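# Seat the loose gear on the empty gearbox pin

## Task

Place the loose gear on the gearbox pin that has no gear, so that its teeth mesh between the teeth of the centre gear and the outer ring and it lies flat and as low as the two gears already there. At no point may it drop more than about a finger's width, or drop from a height above the tops of the gear pins. After it is above its pin, release it only once the pin is inside the gear's hole and its teeth line up with the ring's teeth. Finally, with the gripper empty, withdraw the hand so it is at least 11 cm away from the gears.

## Robot and tools

Robot: a single six-joint arm (wxai_follower, one arm of a Trossen two-arm set) with a parallel two-finger gripper. Everything is driven through joint angles; there is no Cartesian command.

Frame: the scene frame has its origin on the table surface straight under the arm base, +z up, and +y to the left when facing along +x. The base itself may sit slightly tilted. The gripper's own +x runs along the fingers and the fingers close along its y axis. The reported end_effector_position is the pinch point between the finger pads, roughly 3 to 4 cm short of the fingertips; it is less accurate at long reach.

execute_actions takes "actions", a list holding one item or none, and an optional "pictures" flag (images come back by default; false suppresses them).
- Empty list: nothing is commanded, you just get the current state.
- Move: {"rows": [[...], ...], "steps": n}, n from 1 to 15 (default 15), each step lasting 1/30 s. There is one list of rows for the single arm; each row has exactly 7 numbers: waist, shoulder, elbow, wrist pitch, wrist yaw, wrist roll (absolute target angles in radians, same convention as the Joint positions line), then the gripper opening. One row is used per step; if rows run out, the last one keeps being used.
- Wait: {"steps": n} with n up to 300 and no rows; it returns after that many steps counted from the previous result, and your thinking time eats into it.
Joint ranges (rad): waist -3.054..3.054, shoulder 0.000..3.142, elbow 0.000..2.356, wrist pitch -1.571..1.571, wrist yaw -1.571..1.571, wrist roll -3.142..3.142. A row aiming more than 0.010 past a range end, and further out than the joint's last reported angle, is rejected and nothing at all is sent. Actual ends may differ by up to 0.010 either way; a target beyond the true end is clipped there and a "joint sent to its limit" line may appear (possibly referring to an earlier move still in progress). No such line does not prove there is more travel.
Opening: an absolute value from -1 to 1; +1 is fully open (pad gap 0.088 m), the empty fingers touch near -0.80, and anything lower changes nothing. Full open-to-closed takes at least about 0.5 s.

Motion limits: each step the command sent to a joint stays within a set distance of its measured angle (0.211 rad waist/shoulder/elbow, 0.213 wrist pitch, 0.267 wrist yaw, 0.228 wrist roll), and if the targets would carry the hand over 70 mm from where it is, all are pulled back proportionally. So big moves take several calls. Friction can leave a joint short of its target, especially when extended, and tiny changes may not move it; read Joint positions after every move and correct. Between calls the arm keeps heading to the last row you sent until it has nearly stopped or a step is HELD; only a new action makes it continue or push harder.

Results: a state line with end_effector_position (m), end_effector_quat_wxyz, and linear/angular velocities; Joint positions and Joint velocities in column order, plus the finger pad gap (m, m/s); grip_measured, the measured opening on the command scale. "joint command not followed" means a clearance check altered or blocked targets (mounting blocks and posts count as part of the arm). HELD marks steps where your row was not fully sent. MOTOR HOT appears from 50 °C; at 95 °C an OVER-TEMPERATURE FAULT holds the arm, and if it does not cool within 30 to 60 s the power cuts and the arm goes limp. Holding loads, even while you think, heats motors.

Gripping: to hold the gear, command an opening well below grip_measured; a larger gap means a firmer squeeze. Readings may be off by about 1 mm consistently. Pad force tops out near 34 N; closing fast can press harder and even bounce the fingers open.

Loads: if contact torque hits a joint's limit (N m: waist 18.2, shoulder 22.5, elbow 22.4, wrist pitch 5.92, wrist yaw 5.9, wrist roll 5.54, including held weight), the arm halts 10 s and drops the remainder of the call. Avoid pressing the gear or gripper hard into the gearbox.

Other tools: zoom_image {"camera", "region": [x0, y0, x1, y1]} magnifies part of a camera's latest image (pixels, origin top-left, at most 504x504). Cameras, each 896x504: cam_head_left, cam_head_right, cam_high, cam_low, cam_wrist. show_instructions (no arguments) shows the reference pages. read_manual {"section": "licences"} returns licence texts only. finished_scene {"scene": n} ends and grades the current scene irreversibly; the goal must hold when it is called.

Cautions: lower the gear gently, never releasing it high or letting it fall; align the hole over the pin and the teeth with the ring before opening. Loose objects can be nudged briefly by outside pushes. Knocking anything off the table fails the task. Smooth, efficient motion is preferred; then retreat empty-handed 11 cm or more from the gears.

Each tool is called after ">>>" as a command line: name --argument value for each argument, lists and objects as JSON in quotes; but a table of rows of numbers goes row by row, as --pt "numbers of a row", without its own name.

Reference images:

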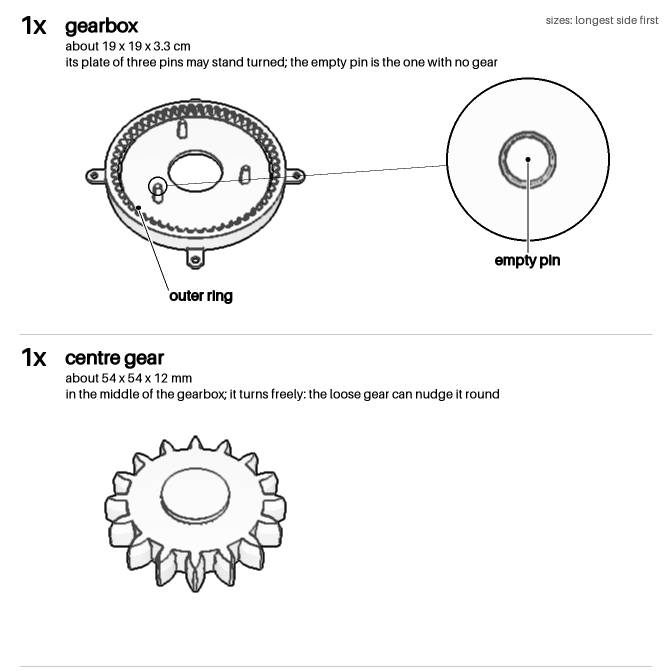

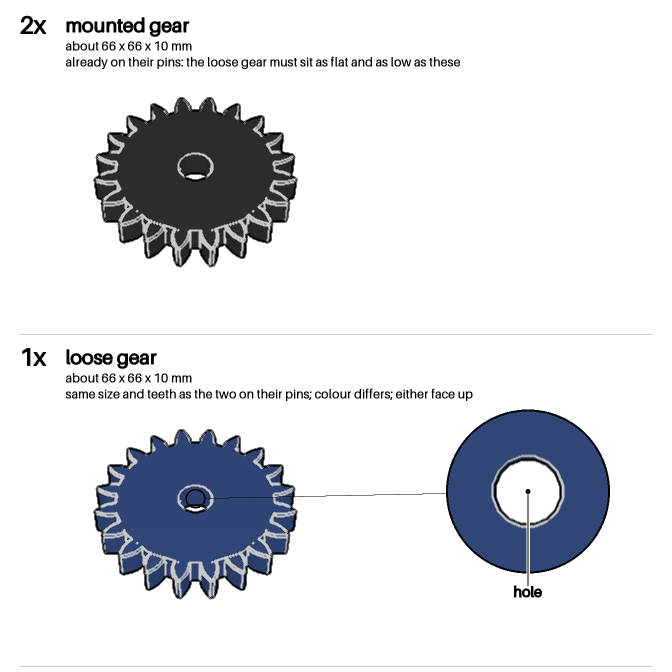

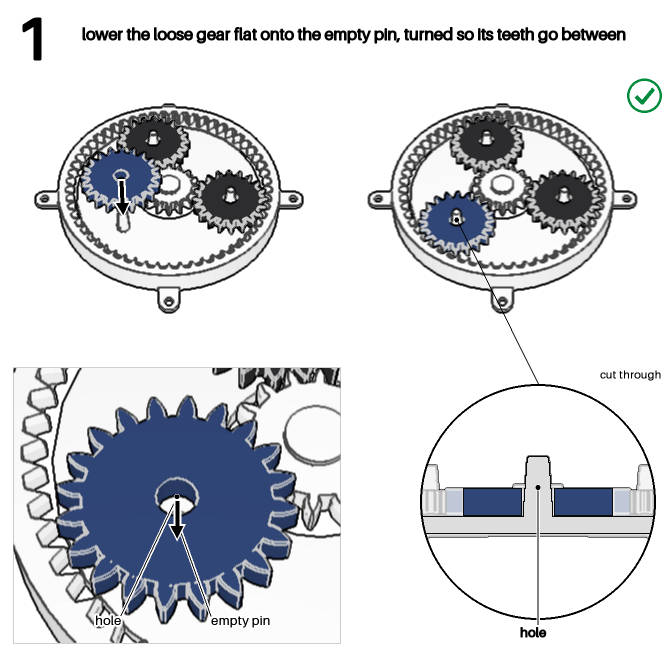

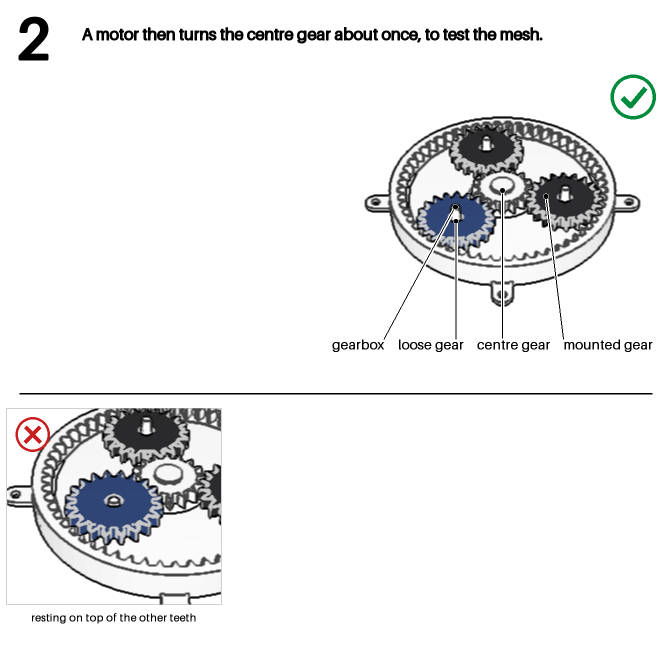

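## Session

>>> execute_actions --actions '[]'

Scene clock: 0.00 s of 4147.00 s.
end_effector_position=(+0.3227, +0.1928, +0.4292) grip_measured=+0.821 end_effector_quat_wxyz=(+0.935, -0.352, -0.028, -0.033) end_effector_velocity=(-0.000, -0.001, -0.002) end_effector_angular_velocity=(-0.036, +0.010, -0.004)
Joint positions: [-0.007  0.862  0.667  0.242 -0.003  0.01   0.079]
Joint velocities: [-0.002 -0.002 -0.002 -0.007 -0.007 -0.037 -0.   ]
Heat: hottest shoulder 30 °C (+0.0 °C/min).

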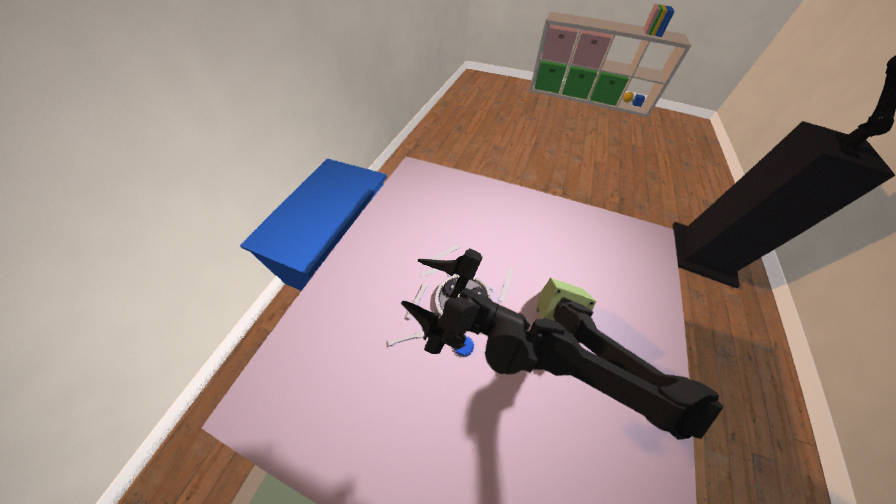

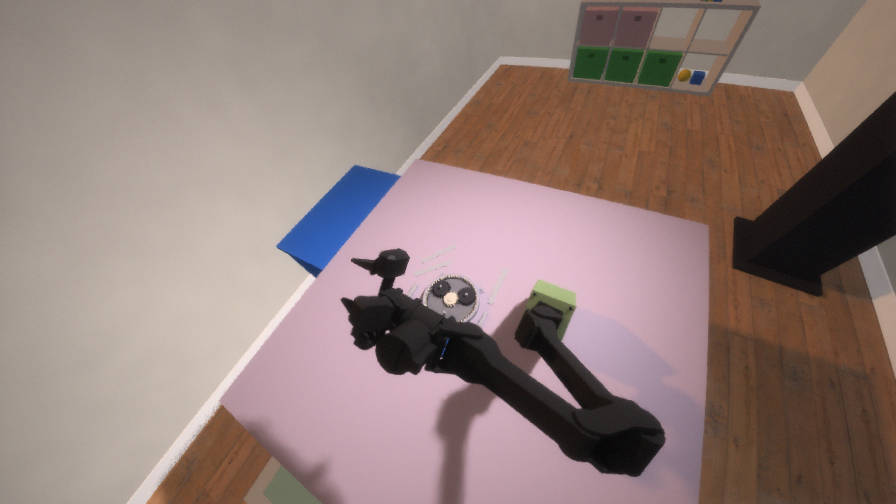

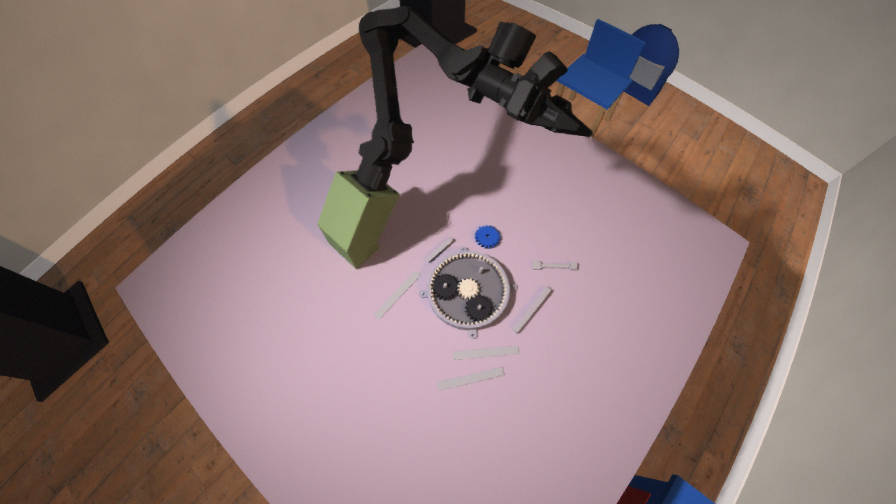

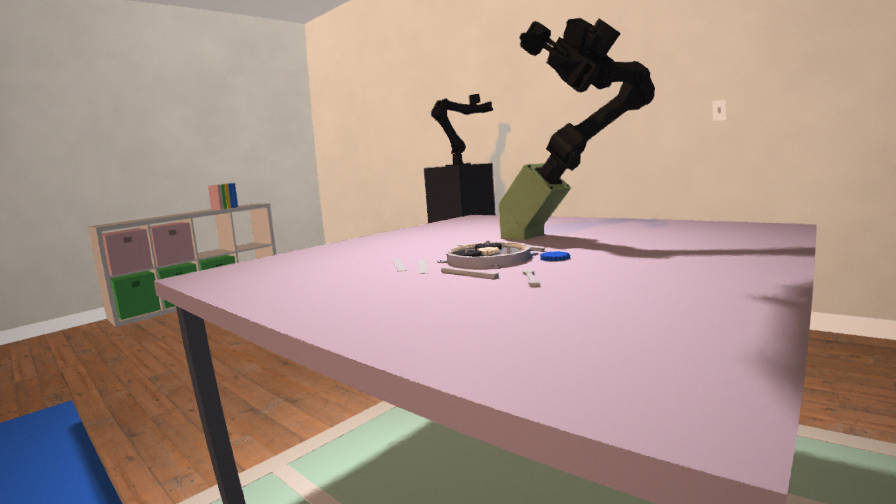

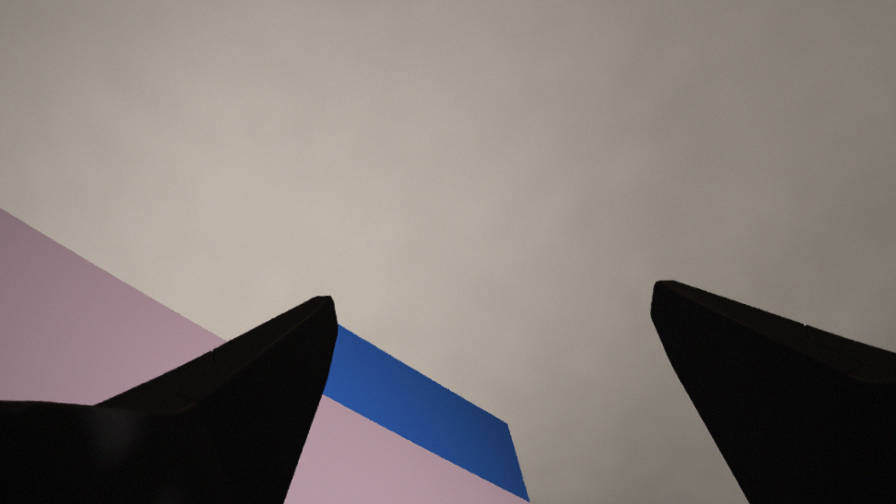

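>>> execute_actions --actions '[{"rows":[[0.15,1.0,0.63,-0.2,-0.3,0,1],[0.274,1.189,0.593,-0.741,-0.688,0,1]],"steps":15}]' --pictures false

>>> execute_actions --actions '[{"rows":[[0.274,1.189,0.593,-0.741,-0.688,0,1]],"steps":15}]'

Scene clock: 39.47 s of 4147.00 s.
end_effector_position=(+0.2924, +0.1835, +0.1985) grip_measured=+0.981 end_effector_quat_wxyz=(+0.852, -0.256, +0.426, +0.164) end_effector_velocity=(-0.352, -0.017, -0.408) end_effector_angular_velocity=(+0.684, +2.623, -0.254)
Joint positions: [ 0.236  1.135  0.614 -0.165 -0.505  0.006  0.087]
Joint velocities: [ 0.335  0.437 -0.115 -1.458 -1.575 -0.022  0.001]
Heat: hottest wrist pitch 33 °C (+4.6 °C/min).
Steps of this call (steps 1 to 190: nothing new was sent; then 32.63 s passed at rest; steps 191 to 205: all 15 steps of this action). Readings (joint positions):
191: [-0.002 0.868 0.667 0.229 -0.016 0.010]
192: [0.016 0.877 0.667 0.211 -0.049 0.010]
194: [0.059 0.913 0.662 0.166 -0.101 0.010]
198: [0.136 1.000 0.641 0.075 -0.211 0.010]
205: the state above

Scene clock: 39.97 s of 4147.00 s.
end_effector_position=(+0.1867, +0.1534, +0.1451) grip_measured=+0.984 end_effector_quat_wxyz=(+0.723, -0.114, +0.673, +0.103) end_effector_velocity=(-0.044, -0.009, -0.003) end_effector_angular_velocity=(-0.013, +0.188, -0.134)
Joint positions: [ 0.271  1.181  0.596 -0.711 -0.682  0.004  0.087]
Joint velocities: [-0.002 -0.002 -0.002 -0.242 -0.037 -0.022 -0.   ]
Heat: hottest wrist pitch 33 °C (+4.5 °C/min).
Steps of this call (steps 1 to 15: all 15 steps of this action). Readings (joint positions):
1: [0.246 1.147 0.610 -0.214 -0.551 0.006]
2: [0.254 1.157 0.605 -0.263 -0.583 0.005]
4: [0.263 1.170 0.600 -0.358 -0.626 0.005]
8: [0.268 1.177 0.599 -0.546 -0.665 0.004]
15: the state above

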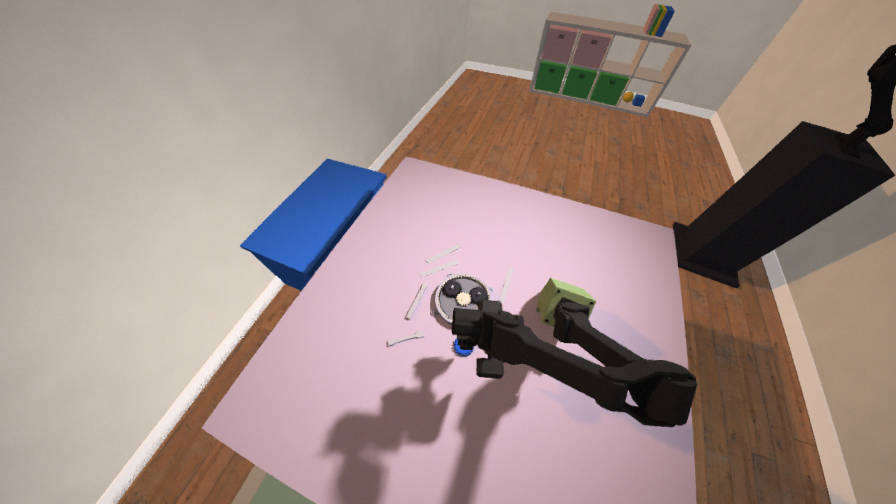

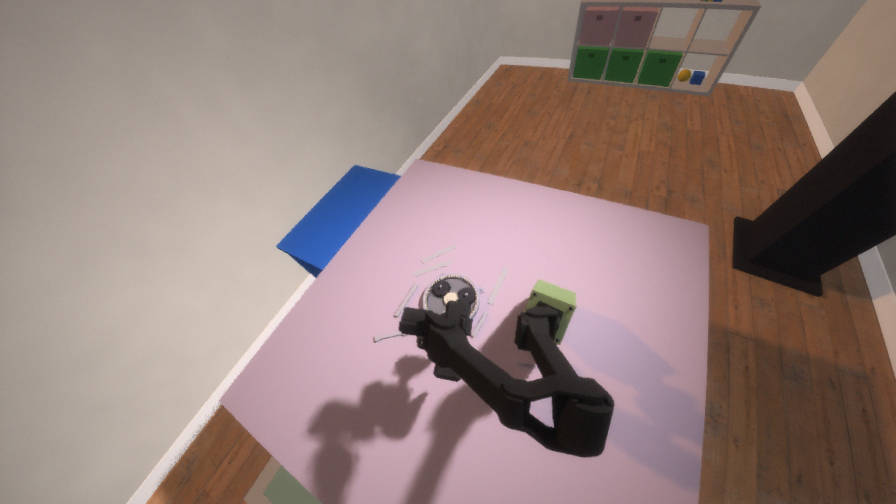

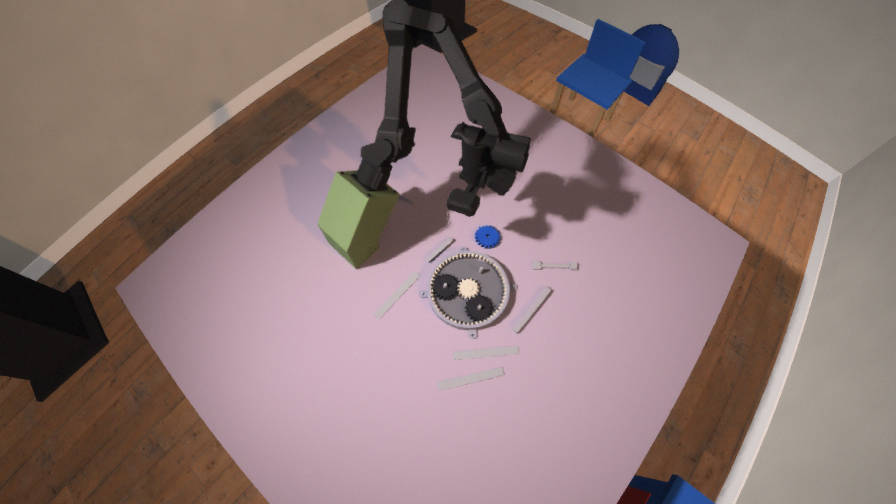

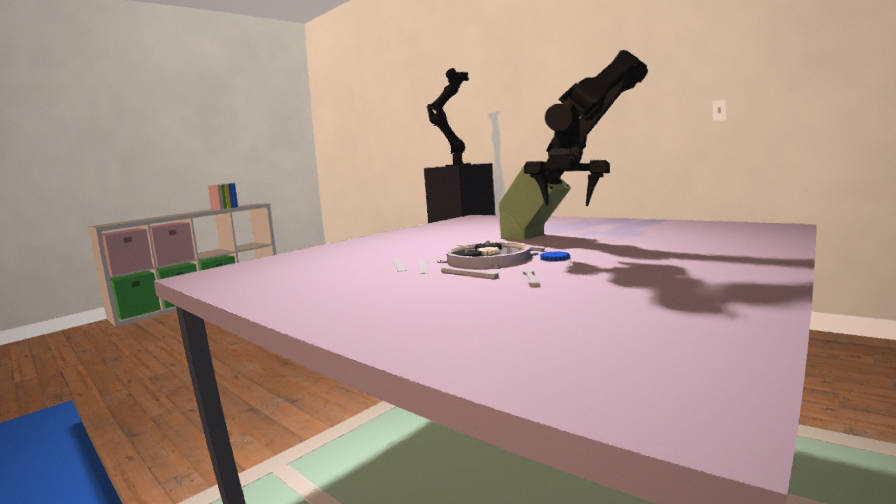

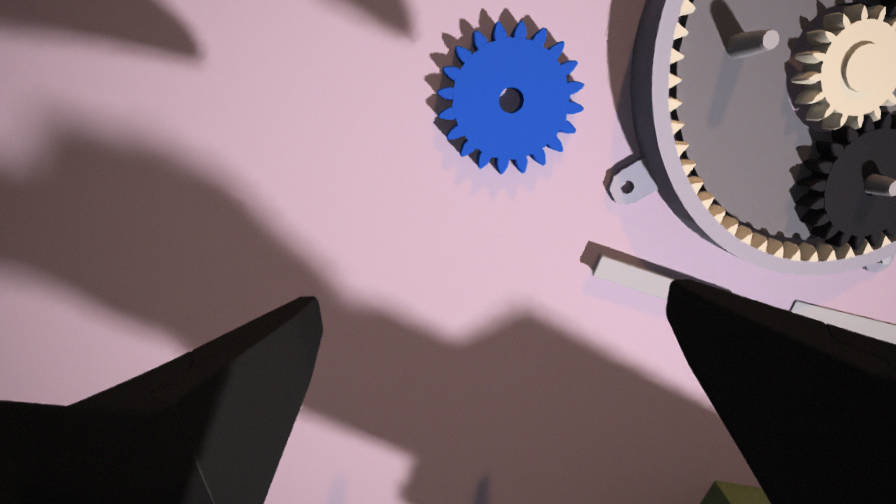

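>>> execute_actions --actions '[{"rows":[[0.31,1.3,0.62,-0.6,-0.68,-0.5,1],[0.33,1.4,0.64,-0.5,-0.67,-1.0,1],[0.355,1.51,0.656,-0.42,-0.667,-1.57,1]],"steps":15}]' --pictures false

>>> execute_actions --actions '[{"rows":[[0.355,1.51,0.656,-0.42,-0.667,-1.57,1]],"steps":15}]'

Scene clock: 61.93 s of 4147.00 s.
end_effector_position=(+0.2269, +0.1476, +0.0968) grip_measured=+0.984 end_effector_quat_wxyz=(+0.610, -0.384, +0.589, +0.366) end_effector_velocity=(+0.010, +0.002, -0.006) end_effector_angular_velocity=(-0.046, -0.001, +1.535)
Joint positions: [ 0.351  1.493  0.647 -0.429 -0.671 -0.733  0.087]
Joint velocities: [ 0.007  0.046  0.017  0.051 -0.007 -1.516 -0.   ]
Heat: hottest wrist pitch 32 °C (+2.0 °C/min).
Steps of this call (steps 1 to 30: the robot went on to your last target; steps 31 to 220: nothing new was sent; then 14.13 s passed at rest; steps 221 to 235: all 15 steps of this action). Readings (joint positions):
221: [0.274 1.193 0.596 -0.727 -0.685 -0.030]
222: [0.284 1.222 0.599 -0.683 -0.685 -0.084]
224: [0.312 1.317 0.621 -0.581 -0.680 -0.184]
228: [0.341 1.448 0.640 -0.476 -0.672 -0.385]
235: the state above

Scene clock: 62.43 s of 4147.00 s.
end_effector_position=(+0.2277, +0.1472, +0.0955) grip_measured=+0.984 end_effector_quat_wxyz=(-0.433, +0.576, -0.420, -0.552) end_effector_velocity=(-0.003, -0.001, -0.000) end_effector_angular_velocity=(-0.030, +0.015, +0.876)
Joint positions: [ 0.353  1.501  0.648 -0.422 -0.67  -1.46   0.087]
Joint velocities: [-0.002 -0.002 -0.007 -0.007 -0.007 -0.886 -0.   ]
Heat: hottest elbow 31 °C (+1.0 °C/min).
Steps of this call (steps 1 to 15: all 15 steps of this action). Readings (joint positions):
1: [0.352 1.495 0.648 -0.427 -0.671 -0.783]
2: [0.352 1.496 0.648 -0.426 -0.671 -0.833]
4: [0.352 1.498 0.648 -0.424 -0.670 -0.933]
8: [0.353 1.500 0.648 -0.423 -0.670 -1.132]
15: the state above

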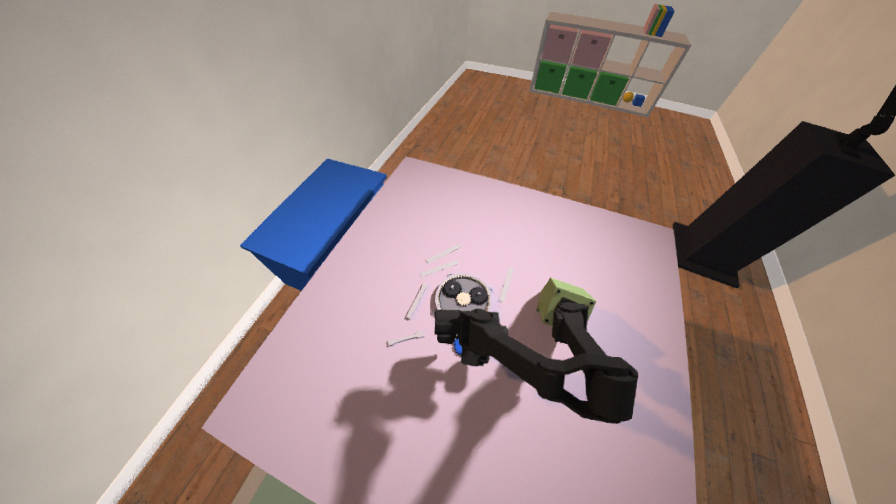

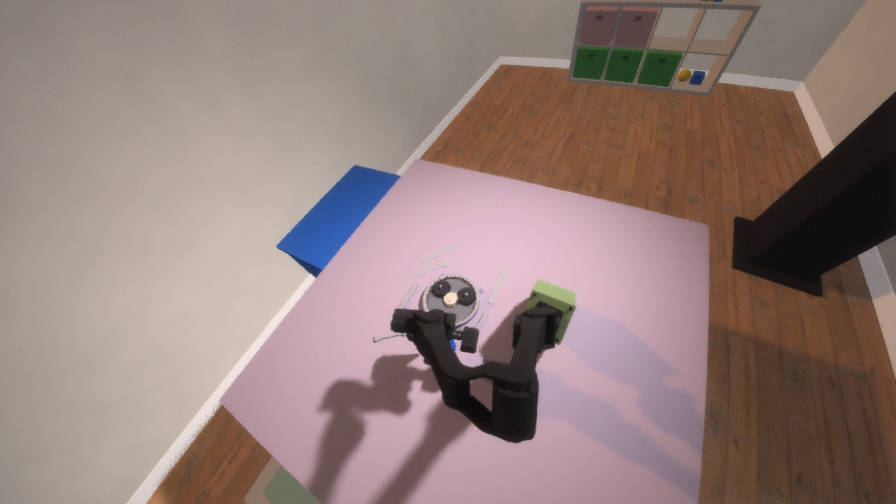

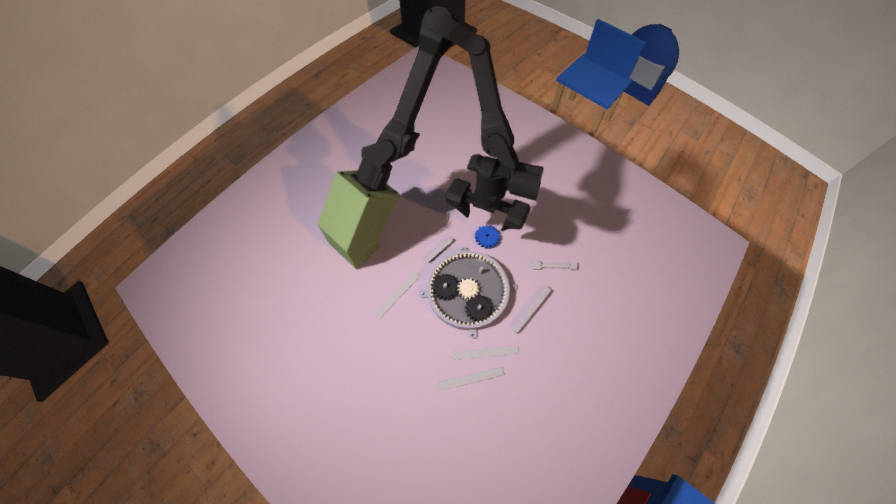

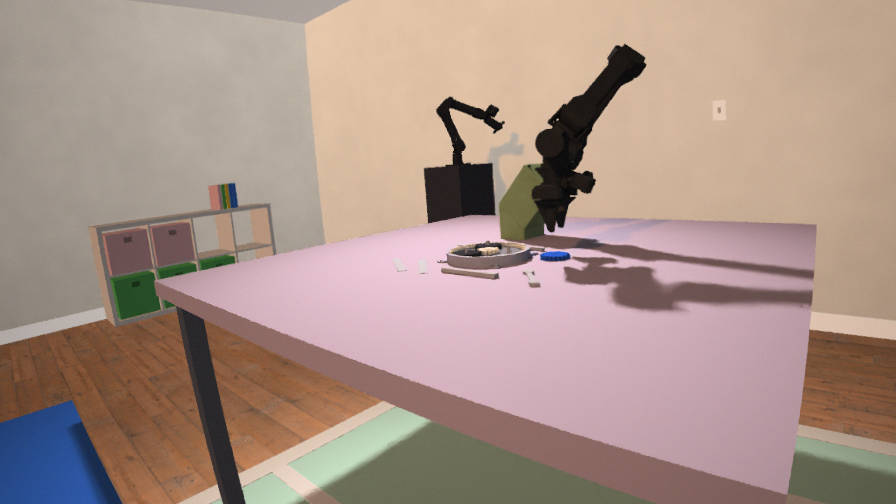

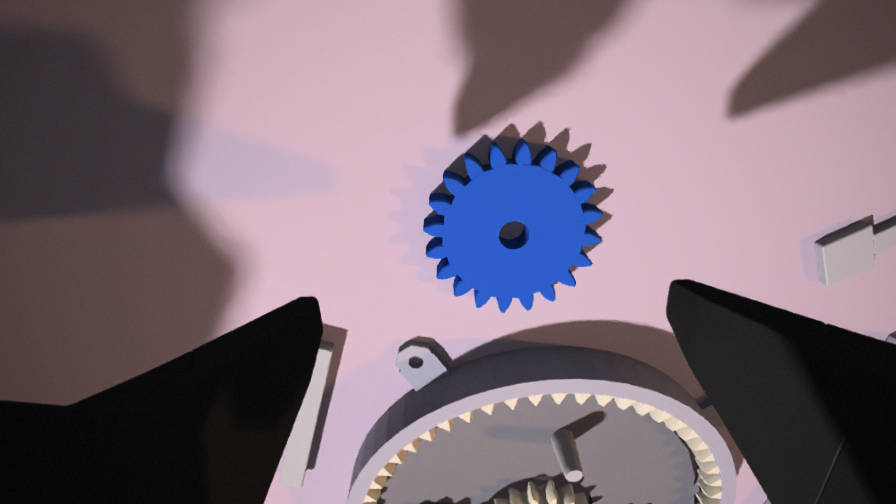

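>>> execute_actions --actions '[{"rows":[[0.39,1.54,0.653,-0.36,-0.655,-1.57,1],[0.43,1.59,0.65,-0.27,-0.64,-1.57,1],[0.43,1.59,0.65,-0.27,-0.64,-1.57,1],[0.47,1.64,0.646,-0.2,-0.627,-1.57,1],[0.47,1.64,0.646,-0.2,-0.627,-1.57,1],[0.47,1.64,0.646,-0.2,-0.627,-1.57,1],[0.51,1.68,0.643,-0.125,-0.614,-1.57,1]],"steps":15}]' --pictures false

>>> execute_actions --actions '[{"rows":[[0.51,1.68,0.643,-0.125,-0.614,-1.57,1]],"steps":12}]'

Scene clock: 75.43 s of 4147.00 s.
end_effector_position=(+0.2386, +0.1597, +0.0455) grip_measured=+0.984 end_effector_quat_wxyz=(-0.349, +0.634, -0.332, -0.605) end_effector_velocity=(+0.006, +0.010, -0.012) end_effector_angular_velocity=(+0.036, -0.020, +0.077)
Joint positions: [ 0.503  1.664  0.647 -0.139 -0.62  -1.566  0.087]
Joint velocities: [ 0.037  0.037 -0.002  0.11  -0.007 -0.007  0.   ]
Heat: hottest shoulder 31 °C (+0.0 °C/min).
Steps of this call (steps 1 to 30: the robot went on to your last target; steps 31 to 220: nothing new was sent; then 5.17 s passed at rest; steps 221 to 235: all 15 steps of this action). Readings (joint positions):
221: [0.356 1.505 0.649 -0.415 -0.668 -1.566]
222: [0.365 1.514 0.649 -0.389 -0.663 -1.566]
224: [0.397 1.548 0.650 -0.323 -0.653 -1.566]
228: [0.460 1.620 0.648 -0.215 -0.633 -1.567]
235: the state above

Scene clock: 75.83 s of 4147.00 s.
end_effector_position=(+0.2393, +0.1603, +0.0438) grip_measured=+0.984 end_effector_quat_wxyz=(-0.347, +0.635, -0.329, -0.606) end_effector_velocity=(-0.002, -0.001, -0.000) end_effector_angular_velocity=(+0.001, +0.011, -0.002)
Joint positions: [ 0.507  1.67   0.647 -0.127 -0.618 -1.566  0.087]
Joint velocities: [-0.002  0.002 -0.002 -0.007 -0.007 -0.007 -0.   ]
Heat: hottest shoulder 31 °C (+0.0 °C/min).
Steps of this call (steps 1 to 12: all 12 steps of this action). Readings (joint positions):
1: [0.504 1.665 0.647 -0.136 -0.619 -1.566]
2: [0.505 1.666 0.647 -0.134 -0.619 -1.566]
4: [0.506 1.668 0.647 -0.131 -0.618 -1.566]
8: [0.507 1.669 0.647 -0.128 -0.618 -1.566]
12: the state above

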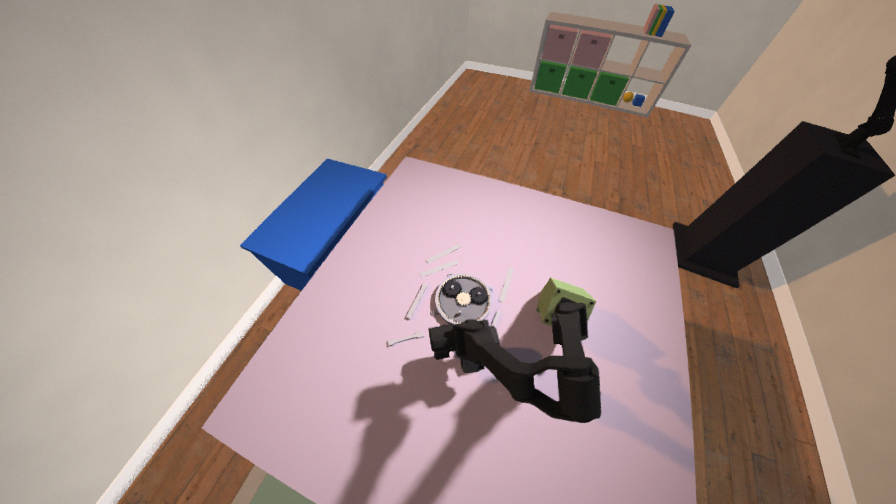

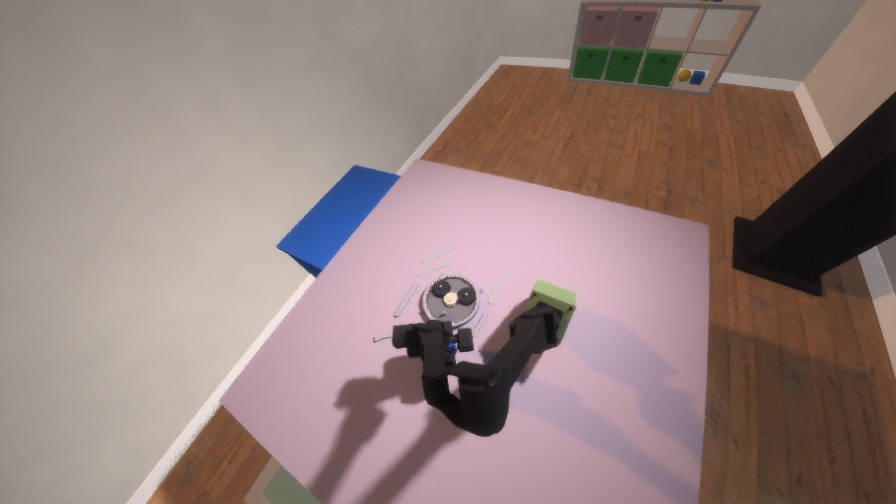

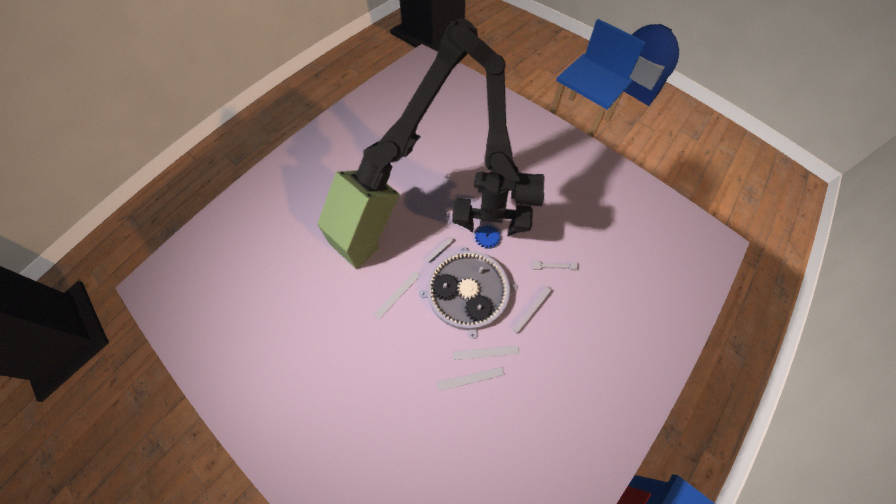

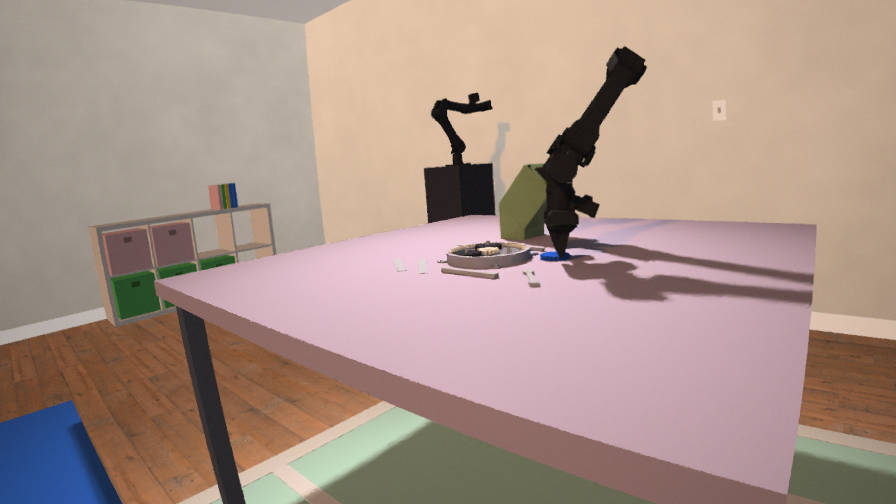

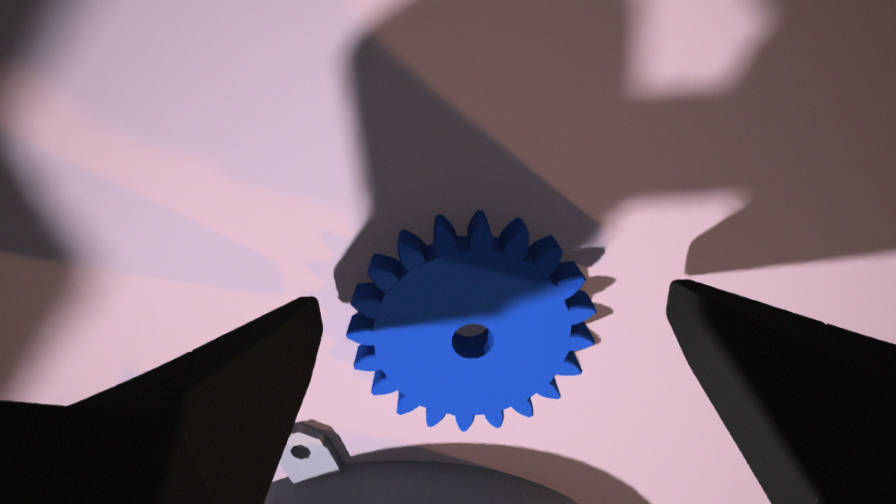

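>>> execute_actions --actions '[{"rows":[[0.491,1.70,0.628,-0.08,-0.621,-1.3,1],[0.491,1.70,0.628,-0.08,-0.621,-1.3,1],[0.491,1.70,0.628,-0.08,-0.621,-1.3,1],[0.491,1.70,0.628,-0.08,-0.621,-1.3,1],[0.491,1.70,0.628,-0.08,-0.621,-1.3,1],[0.491,1.70,0.628,-0.08,-0.621,-1.3,1],[0.491,1.73,0.628,-0.06,-0.621,-1.3,1],[0.491,1.73,0.628,-0.06,-0.621,-1.3,1],[0.491,1.75,0.628,-0.05,-0.621,-1.3,1]],"steps":15}]'

Scene clock: 88.67 s of 4147.00 s.
end_effector_position=(+0.2429, +0.1496, +0.0364) grip_measured=+0.984 end_effector_quat_wxyz=(-0.433, +0.582, -0.406, -0.556) end_effector_velocity=(+0.000, -0.005, +0.001) end_effector_angular_velocity=(+0.014, +0.006, -0.030)
Joint positions: [ 0.488  1.722  0.633 -0.064 -0.629 -1.309  0.087]
Joint velocities: [-0.022  0.012 -0.007  0.007 -0.022  0.007 -0.   ]
Heat: hottest shoulder 31 °C (-1.0 °C/min).
Steps of this call (steps 1 to 15: the robot went on to your last target; steps 16 to 210: nothing new was sent; then 5.33 s passed at rest; steps 211 to 225: all 15 steps of this action). Readings (joint positions):
211: [0.508 1.672 0.645 -0.120 -0.617 -1.538]
212: [0.507 1.675 0.643 -0.109 -0.617 -1.486]
214: [0.502 1.682 0.639 -0.098 -0.617 -1.410]
218: [0.497 1.696 0.634 -0.079 -0.618 -1.340]
225: the state above

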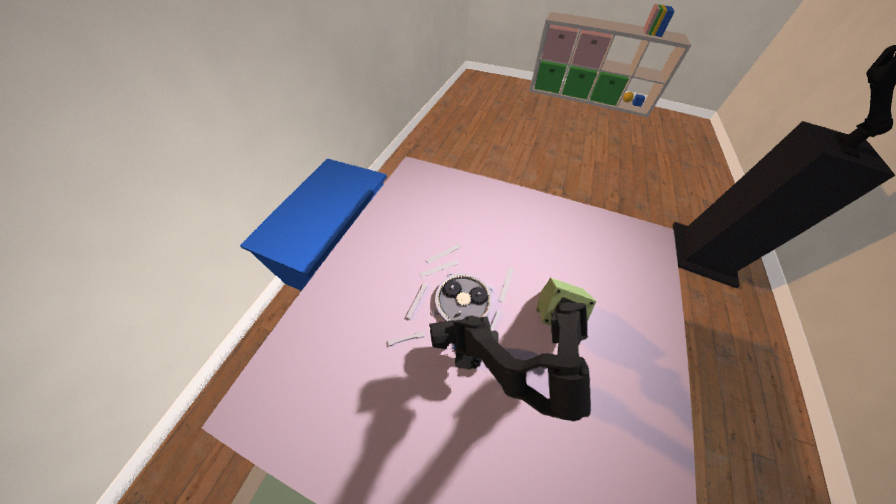

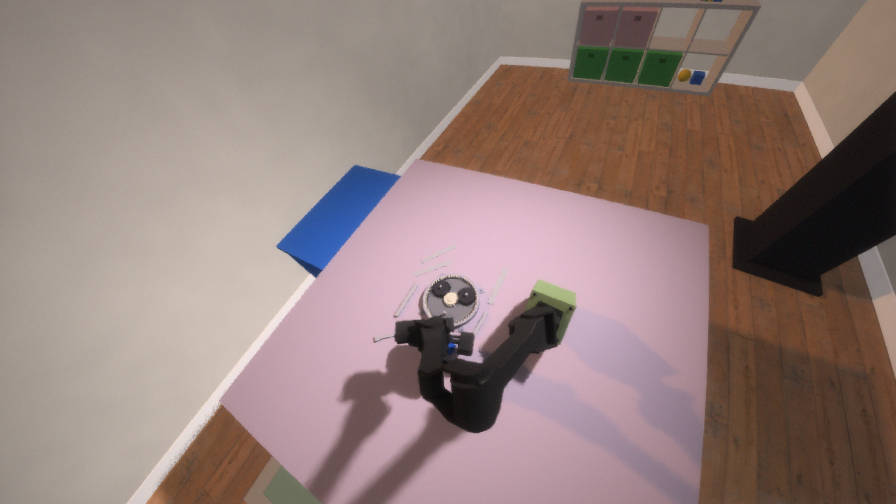

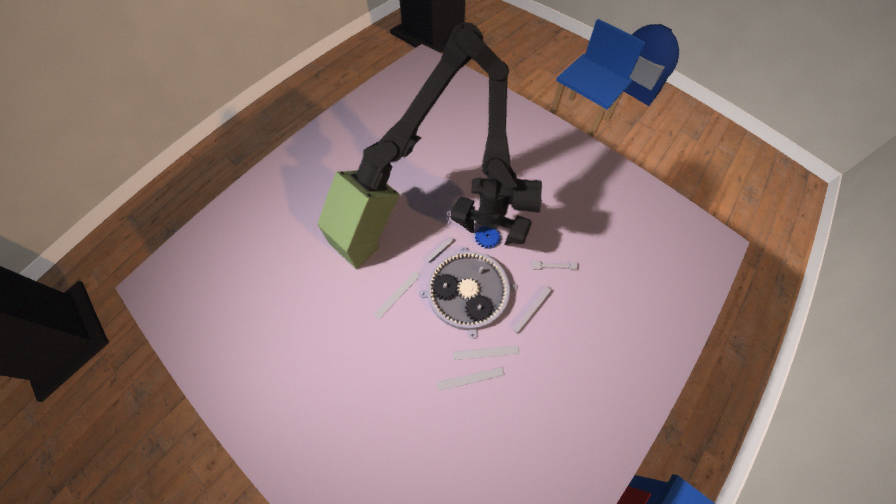

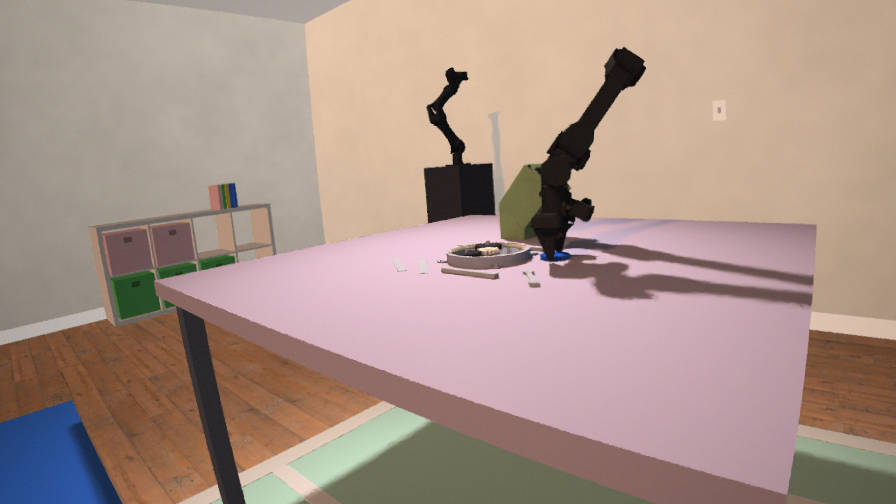

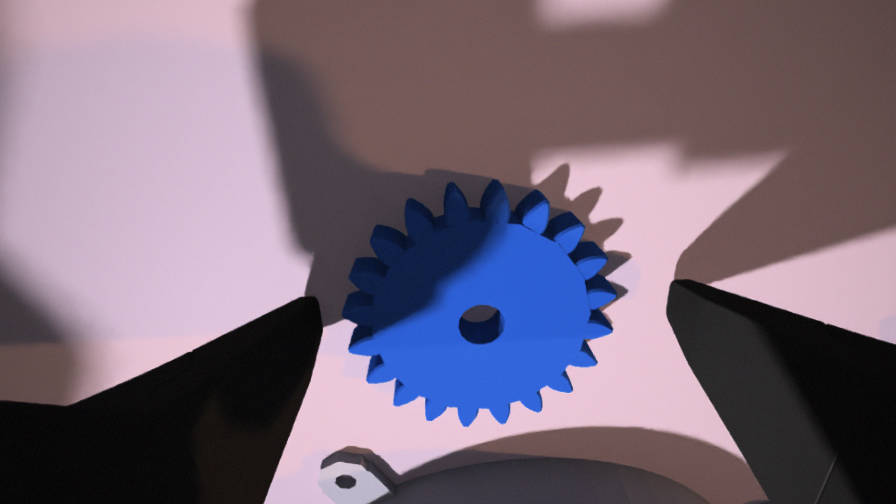

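>>> execute_actions --actions '[{"rows":[[0.468,1.76,0.628,-0.044,-0.625,-1.3,1]],"steps":15}]'

Scene clock: 92.47 s of 4147.00 s.
end_effector_position=(+0.2435, +0.1478, +0.0362) grip_measured=+0.984 end_effector_quat_wxyz=(-0.443, +0.572, -0.409, -0.556) end_effector_velocity=(-0.003, +0.002, +0.001) end_effector_angular_velocity=(+0.015, +0.014, +0.017)
Joint positions: [ 0.475  1.735  0.632 -0.056 -0.651 -1.299  0.087]
Joint velocities: [-0.002 -0.002 -0.002 -0.007 -0.022 -0.022 -0.   ]
Heat: hottest shoulder 31 °C (-1.0 °C/min).
Steps of this call (steps 1 to 15: the robot went on to your last target; steps 16 to 99: nothing new was sent; steps 100 to 114: all 15 steps of this action). Readings (joint positions):
100: [0.485 1.726 0.632 -0.060 -0.634 -1.303]
101: [0.482 1.728 0.632 -0.059 -0.640 -1.302]
103: [0.478 1.732 0.632 -0.057 -0.647 -1.300]
107: [0.476 1.734 0.632 -0.056 -0.650 -1.299]
114: the state above

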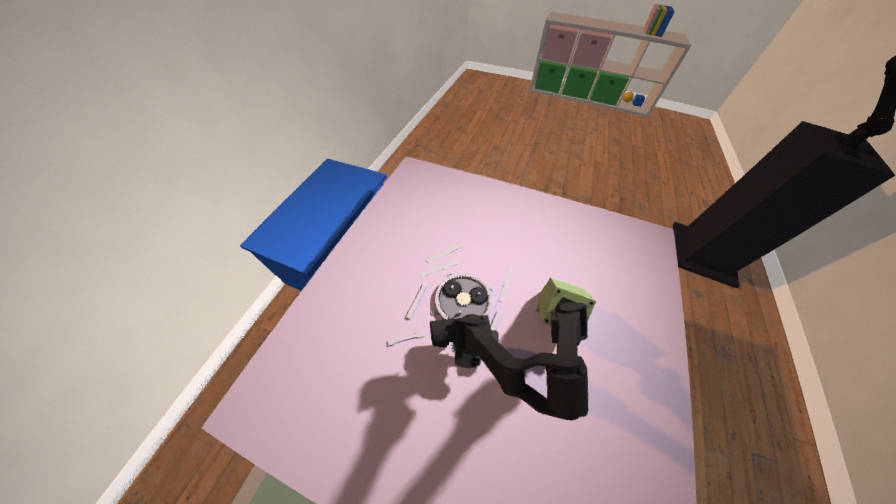

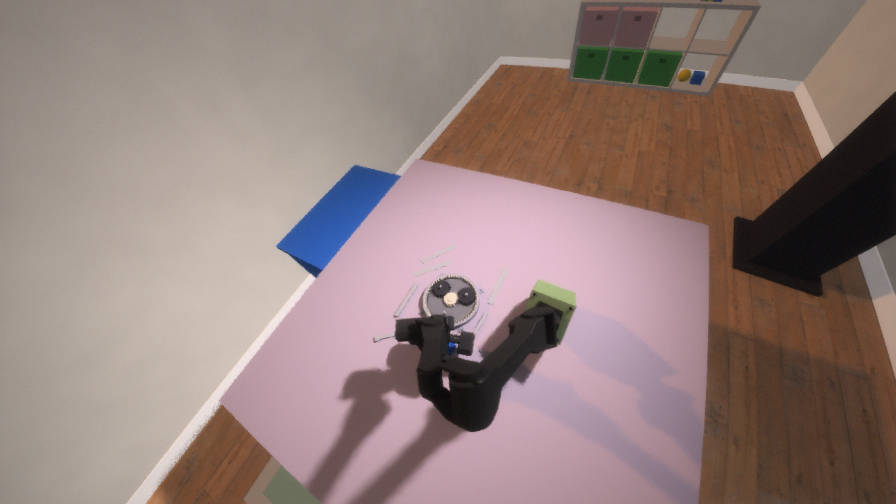

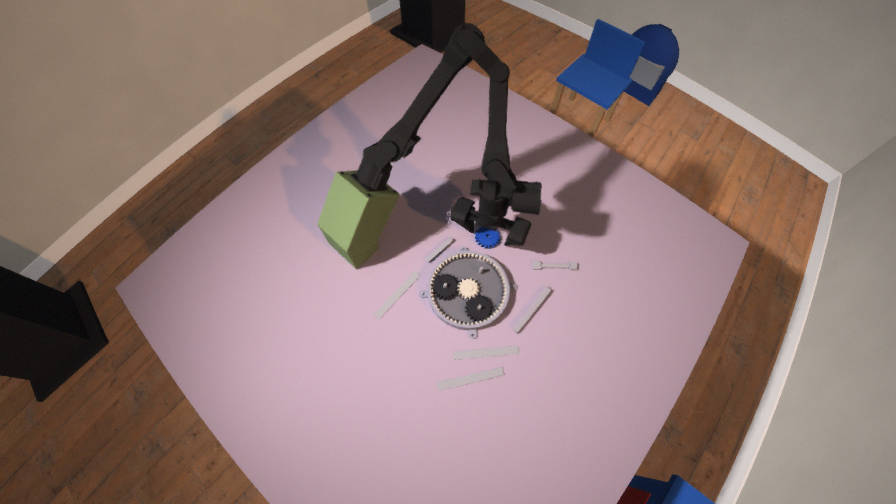

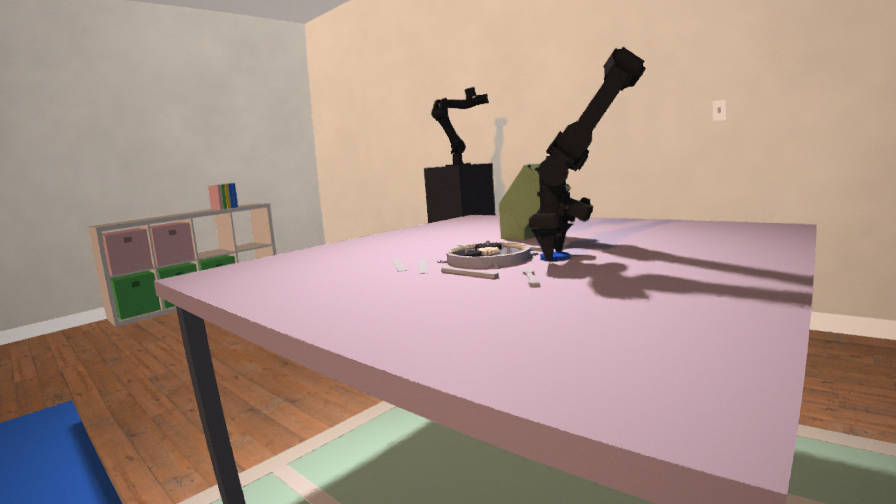

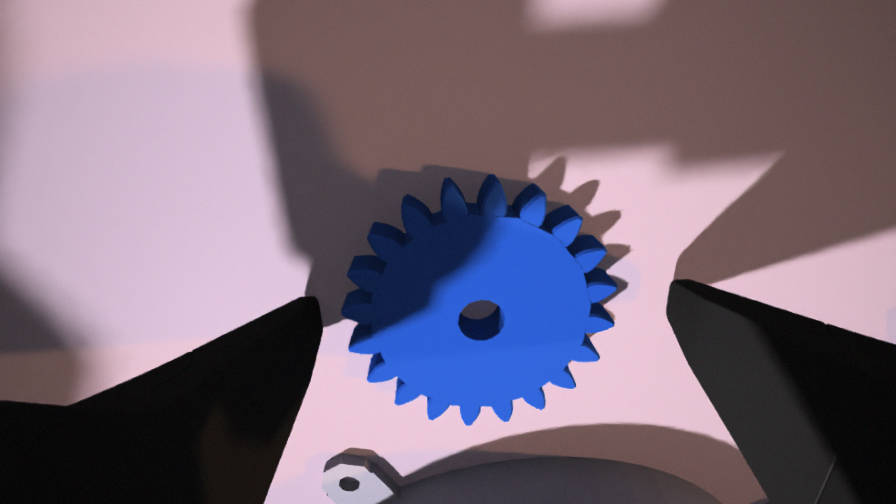

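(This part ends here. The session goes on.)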